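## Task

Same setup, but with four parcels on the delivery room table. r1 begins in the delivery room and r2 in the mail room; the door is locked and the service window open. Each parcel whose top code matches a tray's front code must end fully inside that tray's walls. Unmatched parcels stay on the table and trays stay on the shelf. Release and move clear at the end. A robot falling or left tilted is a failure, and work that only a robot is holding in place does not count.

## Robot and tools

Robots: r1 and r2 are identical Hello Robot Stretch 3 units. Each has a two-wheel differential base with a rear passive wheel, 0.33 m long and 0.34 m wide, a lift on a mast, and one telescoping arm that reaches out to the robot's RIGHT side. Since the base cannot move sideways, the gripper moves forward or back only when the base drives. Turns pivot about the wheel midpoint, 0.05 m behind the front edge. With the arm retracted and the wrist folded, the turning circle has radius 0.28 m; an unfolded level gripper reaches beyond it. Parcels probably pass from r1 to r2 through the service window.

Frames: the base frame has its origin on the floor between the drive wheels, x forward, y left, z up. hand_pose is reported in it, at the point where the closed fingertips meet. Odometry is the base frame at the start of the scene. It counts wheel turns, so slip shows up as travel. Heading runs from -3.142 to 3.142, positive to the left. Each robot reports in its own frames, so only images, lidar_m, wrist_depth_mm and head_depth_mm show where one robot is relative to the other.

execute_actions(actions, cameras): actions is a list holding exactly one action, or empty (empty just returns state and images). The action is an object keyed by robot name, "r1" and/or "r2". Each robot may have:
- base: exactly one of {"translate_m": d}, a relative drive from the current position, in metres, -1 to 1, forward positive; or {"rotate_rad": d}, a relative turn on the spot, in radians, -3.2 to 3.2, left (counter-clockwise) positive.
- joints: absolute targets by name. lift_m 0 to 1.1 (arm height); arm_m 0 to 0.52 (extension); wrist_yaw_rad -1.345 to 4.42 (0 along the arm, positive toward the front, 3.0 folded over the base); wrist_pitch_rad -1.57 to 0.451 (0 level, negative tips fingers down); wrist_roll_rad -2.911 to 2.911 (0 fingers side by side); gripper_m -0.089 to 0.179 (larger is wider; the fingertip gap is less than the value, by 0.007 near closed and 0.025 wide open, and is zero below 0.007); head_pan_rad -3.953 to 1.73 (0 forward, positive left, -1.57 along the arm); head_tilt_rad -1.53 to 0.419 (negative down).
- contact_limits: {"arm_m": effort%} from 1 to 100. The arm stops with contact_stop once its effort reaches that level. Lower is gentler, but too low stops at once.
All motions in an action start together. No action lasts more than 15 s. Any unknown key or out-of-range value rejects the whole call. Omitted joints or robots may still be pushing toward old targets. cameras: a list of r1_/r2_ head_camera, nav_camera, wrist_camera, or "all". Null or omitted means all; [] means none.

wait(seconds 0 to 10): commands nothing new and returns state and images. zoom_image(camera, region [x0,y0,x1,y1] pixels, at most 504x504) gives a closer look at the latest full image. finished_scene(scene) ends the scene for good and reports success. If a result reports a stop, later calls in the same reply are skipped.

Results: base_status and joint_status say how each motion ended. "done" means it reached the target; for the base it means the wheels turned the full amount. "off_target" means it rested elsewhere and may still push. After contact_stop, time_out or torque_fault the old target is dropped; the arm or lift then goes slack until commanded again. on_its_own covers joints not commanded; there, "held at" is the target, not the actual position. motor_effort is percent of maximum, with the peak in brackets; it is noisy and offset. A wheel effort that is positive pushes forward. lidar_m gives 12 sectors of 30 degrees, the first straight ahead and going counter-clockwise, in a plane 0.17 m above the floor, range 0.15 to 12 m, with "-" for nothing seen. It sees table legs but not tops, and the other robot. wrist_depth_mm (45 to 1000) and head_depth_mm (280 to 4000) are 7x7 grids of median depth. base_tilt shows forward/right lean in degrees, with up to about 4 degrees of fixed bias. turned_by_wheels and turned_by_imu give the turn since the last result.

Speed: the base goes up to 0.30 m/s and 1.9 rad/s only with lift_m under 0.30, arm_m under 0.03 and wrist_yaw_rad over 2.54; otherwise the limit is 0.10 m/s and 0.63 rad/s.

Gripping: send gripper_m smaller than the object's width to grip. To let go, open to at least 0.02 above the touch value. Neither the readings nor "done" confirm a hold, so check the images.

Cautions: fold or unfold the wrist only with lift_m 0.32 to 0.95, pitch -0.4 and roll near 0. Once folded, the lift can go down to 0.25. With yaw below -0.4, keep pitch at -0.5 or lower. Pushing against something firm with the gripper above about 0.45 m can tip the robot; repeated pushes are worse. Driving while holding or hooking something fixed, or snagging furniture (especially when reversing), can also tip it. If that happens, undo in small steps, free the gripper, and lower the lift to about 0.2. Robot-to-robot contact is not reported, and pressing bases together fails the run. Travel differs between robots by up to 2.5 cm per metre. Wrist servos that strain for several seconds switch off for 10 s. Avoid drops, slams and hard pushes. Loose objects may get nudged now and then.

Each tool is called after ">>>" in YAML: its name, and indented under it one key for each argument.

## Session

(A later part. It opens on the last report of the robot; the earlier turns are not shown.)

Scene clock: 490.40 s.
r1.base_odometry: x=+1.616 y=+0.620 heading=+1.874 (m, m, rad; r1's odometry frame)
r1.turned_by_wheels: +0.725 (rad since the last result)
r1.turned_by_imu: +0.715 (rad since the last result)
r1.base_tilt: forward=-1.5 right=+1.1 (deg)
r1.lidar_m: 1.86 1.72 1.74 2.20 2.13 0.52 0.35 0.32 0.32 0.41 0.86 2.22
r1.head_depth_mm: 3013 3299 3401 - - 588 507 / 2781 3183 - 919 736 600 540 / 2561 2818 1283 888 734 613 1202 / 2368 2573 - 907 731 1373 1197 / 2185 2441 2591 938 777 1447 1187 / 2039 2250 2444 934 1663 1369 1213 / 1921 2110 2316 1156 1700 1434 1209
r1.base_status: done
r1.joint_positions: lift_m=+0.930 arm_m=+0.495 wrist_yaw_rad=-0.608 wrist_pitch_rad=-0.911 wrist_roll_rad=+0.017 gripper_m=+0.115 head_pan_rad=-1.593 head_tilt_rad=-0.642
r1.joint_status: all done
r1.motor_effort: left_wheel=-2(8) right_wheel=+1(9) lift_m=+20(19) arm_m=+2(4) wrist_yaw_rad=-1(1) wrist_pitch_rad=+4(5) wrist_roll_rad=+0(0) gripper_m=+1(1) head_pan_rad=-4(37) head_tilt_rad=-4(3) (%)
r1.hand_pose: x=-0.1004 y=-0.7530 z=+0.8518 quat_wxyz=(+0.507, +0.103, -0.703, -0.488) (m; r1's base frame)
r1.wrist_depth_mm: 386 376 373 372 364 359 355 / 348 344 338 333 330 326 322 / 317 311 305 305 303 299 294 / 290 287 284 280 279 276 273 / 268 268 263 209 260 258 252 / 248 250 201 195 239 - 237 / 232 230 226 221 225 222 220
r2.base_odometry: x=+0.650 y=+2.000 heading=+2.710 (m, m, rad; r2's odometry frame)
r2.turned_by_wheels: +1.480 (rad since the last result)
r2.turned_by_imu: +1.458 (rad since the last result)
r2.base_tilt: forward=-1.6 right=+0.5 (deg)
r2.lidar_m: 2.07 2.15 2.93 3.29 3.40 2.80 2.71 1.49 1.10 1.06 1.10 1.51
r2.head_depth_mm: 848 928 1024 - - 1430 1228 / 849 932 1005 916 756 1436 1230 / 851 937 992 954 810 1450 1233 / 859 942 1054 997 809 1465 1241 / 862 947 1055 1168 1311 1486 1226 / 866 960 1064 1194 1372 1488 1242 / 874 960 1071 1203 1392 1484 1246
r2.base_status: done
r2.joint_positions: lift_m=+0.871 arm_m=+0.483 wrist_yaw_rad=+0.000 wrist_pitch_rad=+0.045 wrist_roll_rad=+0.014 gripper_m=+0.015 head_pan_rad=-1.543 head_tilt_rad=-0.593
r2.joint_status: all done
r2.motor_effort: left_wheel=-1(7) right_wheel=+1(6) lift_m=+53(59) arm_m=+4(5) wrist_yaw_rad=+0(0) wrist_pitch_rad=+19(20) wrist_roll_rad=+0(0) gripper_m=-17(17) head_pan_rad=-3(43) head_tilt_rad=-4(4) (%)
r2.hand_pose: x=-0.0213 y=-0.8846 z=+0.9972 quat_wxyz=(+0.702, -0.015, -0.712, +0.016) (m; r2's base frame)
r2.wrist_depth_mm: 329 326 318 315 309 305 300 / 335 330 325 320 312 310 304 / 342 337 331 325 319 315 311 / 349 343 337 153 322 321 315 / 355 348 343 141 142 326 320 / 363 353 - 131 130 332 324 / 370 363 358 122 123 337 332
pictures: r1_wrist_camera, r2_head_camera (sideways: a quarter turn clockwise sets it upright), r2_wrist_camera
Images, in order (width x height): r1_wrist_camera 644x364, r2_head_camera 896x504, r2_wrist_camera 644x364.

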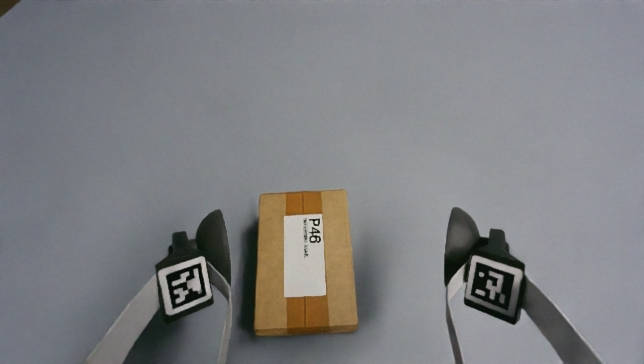

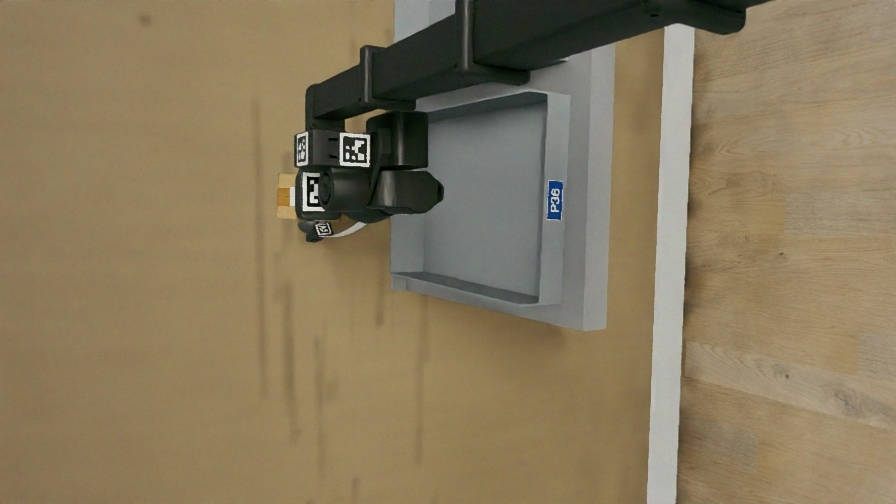

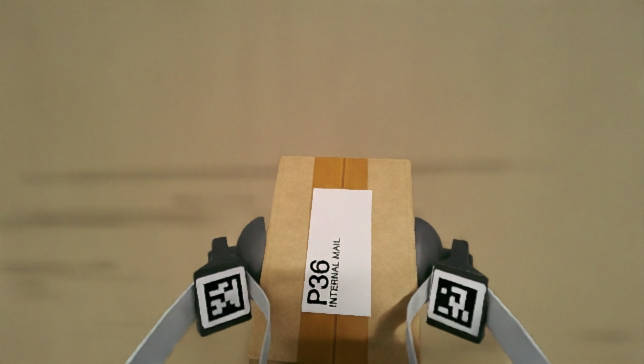

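>>> execute_actions:
  actions:
    - {"r1": {"joints": {"lift_m": 0.98, "arm_m": 0.44}}, "r2": {"joints": {"lift_m": 0.88, "wrist_pitch_rad": -0.85, "head_pan_rad": -2.35, "head_tilt_rad": -0.55}}}
  cameras: ["r2_head_camera", "r2_wrist_camera"]

Scene clock: 501.33 s.
r1.base_odometry: x=+1.616 y=+0.620 heading=+1.874 (m, m, rad; r1's odometry frame)
r1.turned_by_wheels: +0.000 (rad since the last result)
r1.turned_by_imu: +0.001 (rad since the last result)
r1.base_tilt: forward=-1.7 right=+0.9 (deg)
r1.lidar_m: 1.86 1.72 1.74 2.20 2.12 0.52 0.35 0.32 0.32 0.41 0.86 2.22
r1.head_depth_mm: 3012 3281 - 963 743 602 507 / 2772 3021 1258 960 739 598 539 / 2540 2880 1318 895 736 613 1200 / 2347 2561 - 909 729 1372 1195 / 2205 2413 2574 938 778 1444 1185 / 2047 2259 2437 935 1653 1368 1211 / 1918 2088 2304 1161 1693 1427 1205
r1.base_status: not commanded
r1.joint_positions: lift_m=+0.980 arm_m=+0.440 wrist_yaw_rad=-0.608 wrist_pitch_rad=-0.911 wrist_roll_rad=+0.017 gripper_m=+0.115 head_pan_rad=-1.593 head_tilt_rad=-0.642
r1.joint_status: all done
r1.motor_effort: left_wheel=-2(2) right_wheel=+2(2) lift_m=+33(34) arm_m=-2(3) wrist_yaw_rad=-1(1) wrist_pitch_rad=+4(4) wrist_roll_rad=+0(0) gripper_m=+0(0) head_pan_rad=-4(4) head_tilt_rad=-3(4) (%)
r1.hand_pose: x=-0.1005 y=-0.6984 z=+0.9012 quat_wxyz=(+0.507, +0.102, -0.703, -0.488) (m; r1's base frame)
r1.wrist_depth_mm: 463 457 449 439 440 438 427 / 414 410 404 403 395 388 385 / 378 371 369 363 362 358 351 / 344 342 334 330 332 329 325 / 319 320 266 302 308 309 304 / 297 295 287 287 287 - 282 / 278 275 272 271 272 264 263
r2.base_odometry: x=+0.650 y=+2.000 heading=+2.710 (m, m, rad; r2's odometry frame)
r2.turned_by_wheels: +0.000 (rad since the last result)
r2.turned_by_imu: +0.000 (rad since the last result)
r2.base_tilt: forward=-1.6 right=+0.6 (deg)
r2.lidar_m: 2.07 2.15 2.93 3.28 3.43 2.81 2.71 1.50 1.10 1.06 1.10 1.51
r2.head_depth_mm: 1619 1809 2081 2337 1903 1498 1248 / 1435 1580 1784 2075 1890 1511 1289 / 1290 1419 1578 1109 1866 1520 - / 1170 1279 1419 1065 1700 1565 - / 1077 1176 1261 1064 1544 - - / 998 1075 1162 1018 817 - 1235 / 930 1000 1072 1038 - 1379 1270
r2.base_status: not commanded
r2.joint_positions: lift_m=+0.879 arm_m=+0.483 wrist_yaw_rad=+0.000 wrist_pitch_rad=-0.862 wrist_roll_rad=+0.014 gripper_m=+0.015 head_pan_rad=-2.343 head_tilt_rad=-0.557
r2.joint_status: all done
r2.motor_effort: left_wheel=-1(1) right_wheel=+2(1) lift_m=+53(53) arm_m=+4(4) wrist_yaw_rad=+0(0) wrist_pitch_rad=+7(18) wrist_roll_rad=+0(0) gripper_m=-17(17) head_pan_rad=-4(40) head_tilt_rad=+3(9) (%)
r2.hand_pose: x=-0.0215 y=-0.7760 z=+0.8076 quat_wxyz=(+0.638, +0.294, -0.646, -0.298) (m; r2's base frame)
r2.wrist_depth_mm: 384 366 283 281 275 261 228 / 446 252 287 284 281 267 210 / 544 221 259 256 252 244 197 / 668 210 235 153 221 226 175 / 168 210 216 141 142 209 172 / 161 197 - 131 130 193 171 / 159 184 180 122 123 178 170
pictures: r2_head_camera (sideways: a quarter turn clockwise sets it upright), r2_wrist_camera
Images, in order (width x height): r2_head_camera 896x504, r2_wrist_camera 644x364.

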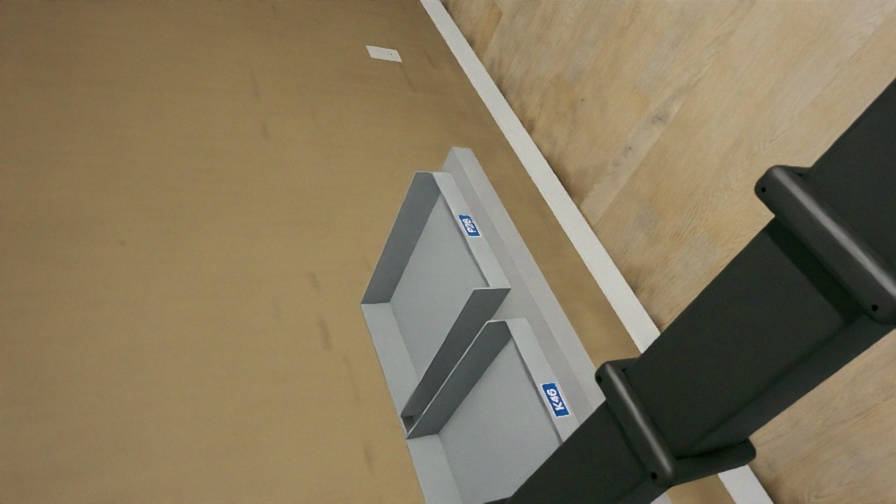

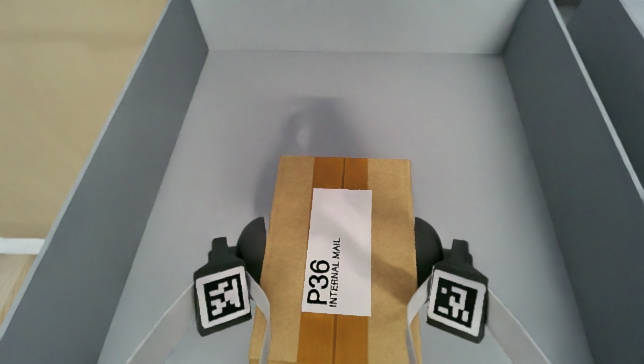

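>>> zoom_image:
  camera: "r2_head_camera"
  region: [440, 195, 500, 255]

>>> zoom_image:
  camera: "r2_head_camera"
  region: [515, 360, 595, 440]

Region (440, 195, 500, 255) of r2_head_camera's 896x504 image, scaled by 8.400, with more detail than that image has.

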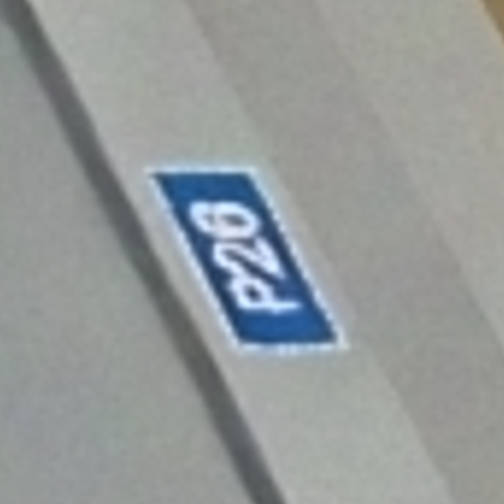

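Region (515, 360, 595, 440) of r2_head_camera's 896x504 image, scaled by 6.300, with more detail than that image has.

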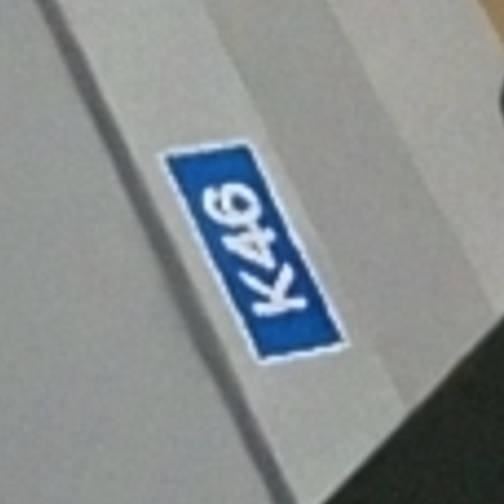

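>>> execute_actions:
  actions:
    - {"r1": {"joints": {"lift_m": 1.04, "arm_m": 0.37}}, "r2": {"joints": {"lift_m": 0.866, "gripper_m": 0.098, "head_pan_rad": -1.65, "head_tilt_rad": -0.6}}}
  cameras: ["r2_head_camera", "r2_wrist_camera"]

Scene clock: 511.43 s.
r1.base_odometry: x=+1.616 y=+0.620 heading=+1.874 (m, m, rad; r1's odometry frame)
r1.turned_by_wheels: +0.000 (rad since the last result)
r1.turned_by_imu: +0.001 (rad since the last result)
r1.base_tilt: forward=-1.5 right=+0.9 (deg)
r1.lidar_m: 1.86 1.72 1.74 2.20 2.12 0.52 0.35 0.32 0.32 0.41 0.86 2.22
r1.head_depth_mm: 2956 - 3419 962 742 601 506 / 2728 3234 3320 923 738 600 541 / 2497 - 1358 906 733 613 1199 / 2339 - 1199 926 731 1379 1197 / 2188 2429 2579 939 775 1448 1189 / 2062 2243 2467 937 1653 1365 1208 / 1919 2093 2298 1157 1701 1433 1207
r1.base_status: not commanded
r1.joint_positions: lift_m=+1.040 arm_m=+0.370 wrist_yaw_rad=-0.609 wrist_pitch_rad=-0.911 wrist_roll_rad=+0.017 gripper_m=+0.115 head_pan_rad=-1.593 head_tilt_rad=-0.642
r1.joint_status: all done
r1.motor_effort: left_wheel=-2(2) right_wheel=+2(1) lift_m=+33(33) arm_m=-2(7) wrist_yaw_rad=-1(1) wrist_pitch_rad=+4(4) wrist_roll_rad=+0(0) gripper_m=+0(0) head_pan_rad=-4(4) head_tilt_rad=-4(4) (%)
r1.hand_pose: x=-0.1005 y=-0.6284 z=+0.9612 quat_wxyz=(+0.507, +0.102, -0.703, -0.488) (m; r1's base frame)
r1.wrist_depth_mm: - 539 537 536 522 520 513 / 501 491 488 486 478 470 419 / 449 452 443 441 436 431 374 / 418 412 365 402 400 393 389 / 384 383 359 374 372 369 365 / 356 356 348 345 344 - 340 / 336 327 329 326 324 318 318
r2.base_odometry: x=+0.650 y=+2.000 heading=+2.710 (m, m, rad; r2's odometry frame)
r2.turned_by_wheels: +0.000 (rad since the last result)
r2.turned_by_imu: +0.000 (rad since the last result)
r2.base_tilt: forward=-1.7 right=+0.5 (deg)
r2.lidar_m: 2.08 2.16 2.93 3.29 3.44 2.81 2.71 1.49 1.09 1.06 1.10 1.51
r2.head_depth_mm: 873 966 1065 994 778 - 1202 / 868 957 1059 1045 813 1439 1233 / 866 950 1024 948 809 1467 1228 / 858 946 1014 845 812 1467 1231 / 853 938 1040 999 768 1451 1231 / 847 935 1038 1140 1282 1433 1244 / 846 931 1034 1150 1316 1440 1241
r2.base_status: not commanded
r2.joint_positions: lift_m=+0.867 arm_m=+0.483 wrist_yaw_rad=+0.000 wrist_pitch_rad=-0.863 wrist_roll_rad=+0.014 gripper_m=+0.098 head_pan_rad=-1.657 head_tilt_rad=-0.592
r2.joint_status: all done
r2.motor_effort: left_wheel=-1(1) right_wheel=+1(1) lift_m=+13(42) arm_m=+4(4) wrist_yaw_rad=+0(1) wrist_pitch_rad=+7(7) wrist_roll_rad=+0(0) gripper_m=+0(79) head_pan_rad=+3(38) head_tilt_rad=-5(10) (%)
r2.hand_pose: x=-0.0215 y=-0.7758 z=+0.7952 quat_wxyz=(+0.638, +0.294, -0.646, -0.298) (m; r2's base frame)
r2.wrist_depth_mm: 381 250 284 282 276 261 212 / 450 220 270 267 263 254 198 / 522 207 244 240 236 233 176 / 167 210 221 158 211 213 174 / 160 199 204 145 170 197 173 / 157 188 182 133 135 182 171 / 158 174 170 124 125 165 162
pictures: r2_head_camera (sideways: a quarter turn clockwise sets it upright), r2_wrist_camera
Images, in order (width x height): r2_head_camera 896x504, r2_wrist_camera 644x364.

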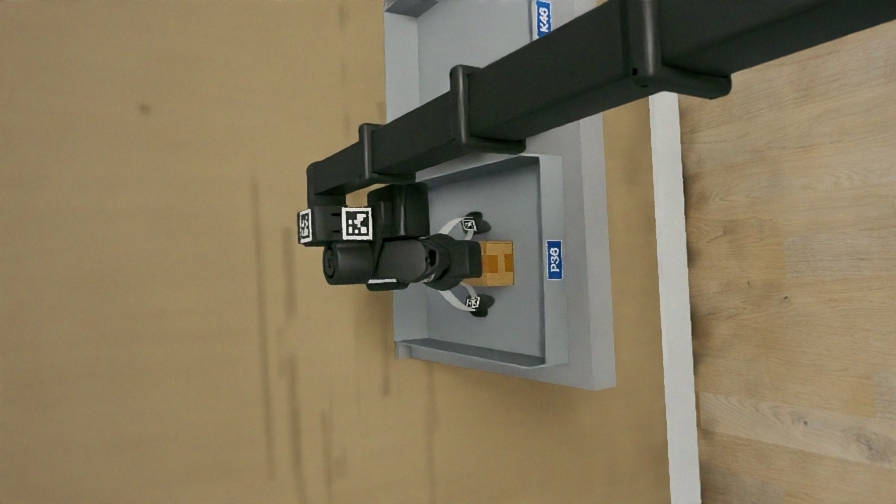

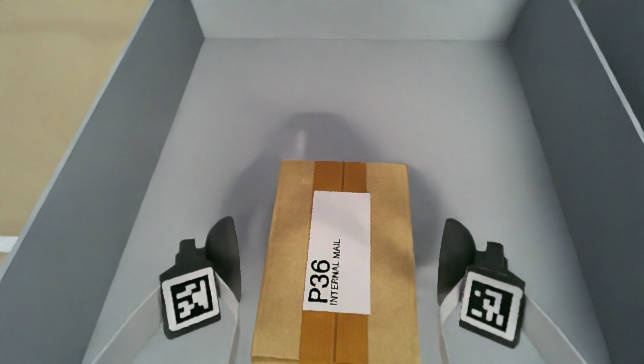

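>>> execute_actions:
  actions:
    - {"r1": {"base": {"translate_m": 0.22}, "joints": {"lift_m": 1.08, "arm_m": 0.1}}, "r2": {"joints": {"lift_m": 1.08, "arm_m": 0.19, "gripper_m": 0.115}}}
  cameras: ["r1_nav_camera", "r2_nav_camera", "r2_wrist_camera"]

Scene clock: 527.50 s.
r1.base_odometry: x=+1.550 y=+0.830 heading=+1.874 (m, m, rad; r1's odometry frame)
r1.turned_by_wheels: +0.000 (rad since the last result)
r1.turned_by_imu: +0.002 (rad since the last result)
r1.base_tilt: forward=-1.4 right=+1.1 (deg)
r1.lidar_m: 1.67 1.55 1.57 1.98 2.26 2.29 0.54 0.50 0.50 0.63 2.06 2.09
r1.head_depth_mm: - - - 858 755 1362 1233 / - - - - 740 1467 1229 / 2315 - - - 1685 1457 1174 / 2173 2434 - - 1728 1377 1224 / 2073 2287 2515 1125 1612 1409 1217 / 1938 2114 2348 2292 1768 1443 1214 / 1803 1964 2170 2271 1753 1427 1210
r1.base_status: done
r1.joint_positions: lift_m=+1.080 arm_m=+0.100 wrist_yaw_rad=-0.609 wrist_pitch_rad=-0.911 wrist_roll_rad=+0.017 gripper_m=+0.115 head_pan_rad=-1.593 head_tilt_rad=-0.642
r1.joint_status: all done
r1.motor_effort: left_wheel=-3(2) right_wheel=+2(6) lift_m=+33(34) arm_m=-2(2) wrist_yaw_rad=-1(1) wrist_pitch_rad=+4(5) wrist_roll_rad=+0(0) gripper_m=+0(0) head_pan_rad=-3(4) head_tilt_rad=-4(4) (%)
r1.hand_pose: x=-0.1005 y=-0.3583 z=+1.0012 quat_wxyz=(+0.507, +0.102, -0.703, -0.488) (m; r1's base frame)
r1.wrist_depth_mm: - 614 591 574 591 579 561 / 567 551 538 534 524 523 518 / - 805 505 492 487 478 473 / - - - - 451 437 435 / - - - - - 427 414 / - - - - - - - / - - - - - - 916
r2.base_odometry: x=+0.650 y=+2.000 heading=+2.710 (m, m, rad; r2's odometry frame)
r2.turned_by_wheels: +0.000 (rad since the last result)
r2.turned_by_imu: +0.000 (rad since the last result)
r2.base_tilt: forward=-1.6 right=+0.5 (deg)
r2.lidar_m: 2.07 2.15 2.93 3.29 3.41 2.81 2.71 1.49 1.10 1.06 1.10 1.51
r2.head_depth_mm: 848 978 1088 989 782 1469 1230 / - - 1098 996 784 1475 1232 / 831 - 1092 946 815 1480 1231 / 847 - - 874 812 1456 1235 / 853 938 1041 981 764 1452 1236 / 849 932 1031 1138 1279 1442 1235 / 846 927 1026 1154 1309 1442 1242
r2.base_status: not commanded
r2.joint_positions: lift_m=+1.079 arm_m=+0.190 wrist_yaw_rad=+0.000 wrist_pitch_rad=-0.863 wrist_roll_rad=+0.014 gripper_m=+0.115 head_pan_rad=-1.657 head_tilt_rad=-0.592
r2.joint_status: all done
r2.motor_effort: left_wheel=-1(1) right_wheel=+1(2) lift_m=+52(53) arm_m=-3(4) wrist_yaw_rad=+0(0) wrist_pitch_rad=+7(7) wrist_roll_rad=+0(0) gripper_m=+0(64) head_pan_rad=+3(3) head_tilt_rad=-5(5) (%)
r2.hand_pose: x=-0.0215 y=-0.4837 z=+1.0075 quat_wxyz=(+0.638, +0.294, -0.646, -0.298) (m; r2's base frame)
r2.wrist_depth_mm: 732 725 701 614 606 599 569 / 845 838 819 584 563 561 550 / - - 934 502 517 501 502 / - - 499 474 465 458 457 / - - 455 450 439 429 426 / - - - - - - - / - - - - - - -
pictures: r1_nav_camera (sideways: a quarter turn counterclockwise sets it upright), r2_nav_camera (sideways: a quarter turn counterclockwise sets it upright), r2_wrist_camera
Images, in order (width x height): r1_nav_camera 672x504, r2_nav_camera 672x504, r2_wrist_camera 644x364.

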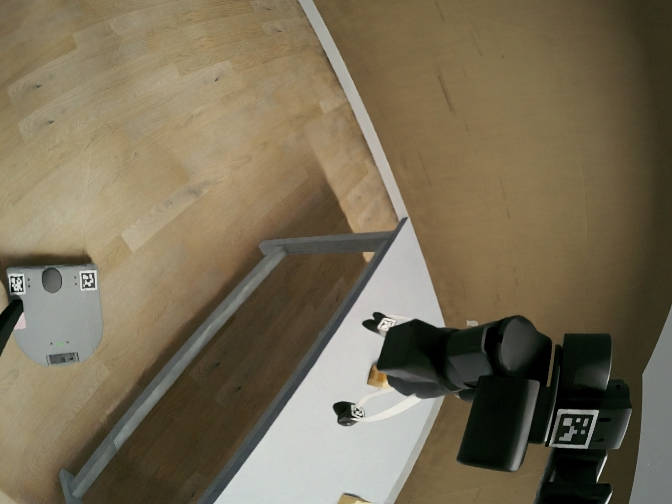

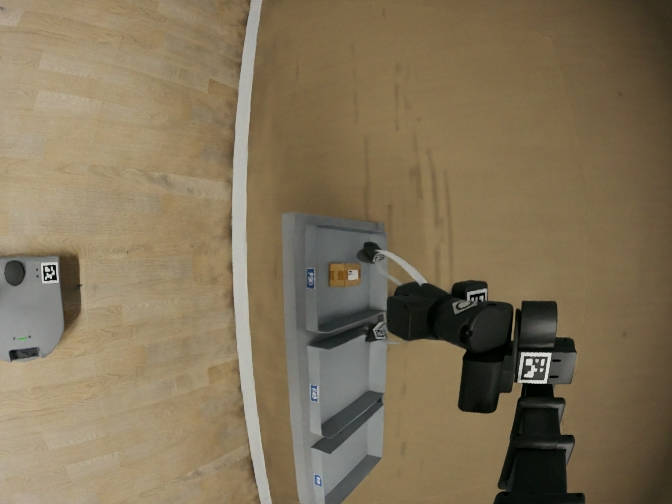

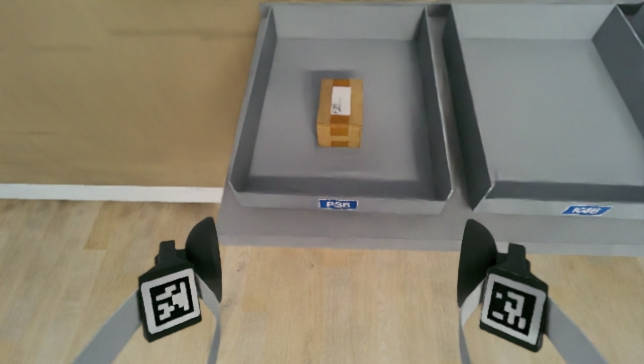

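The P36 parcel is inside its tray, the three parcels without a match (P44, P64, P46) are on the table, and both robots are clear.

>>> finished_scene:
  scene: 2

The scene is finished: the task was done.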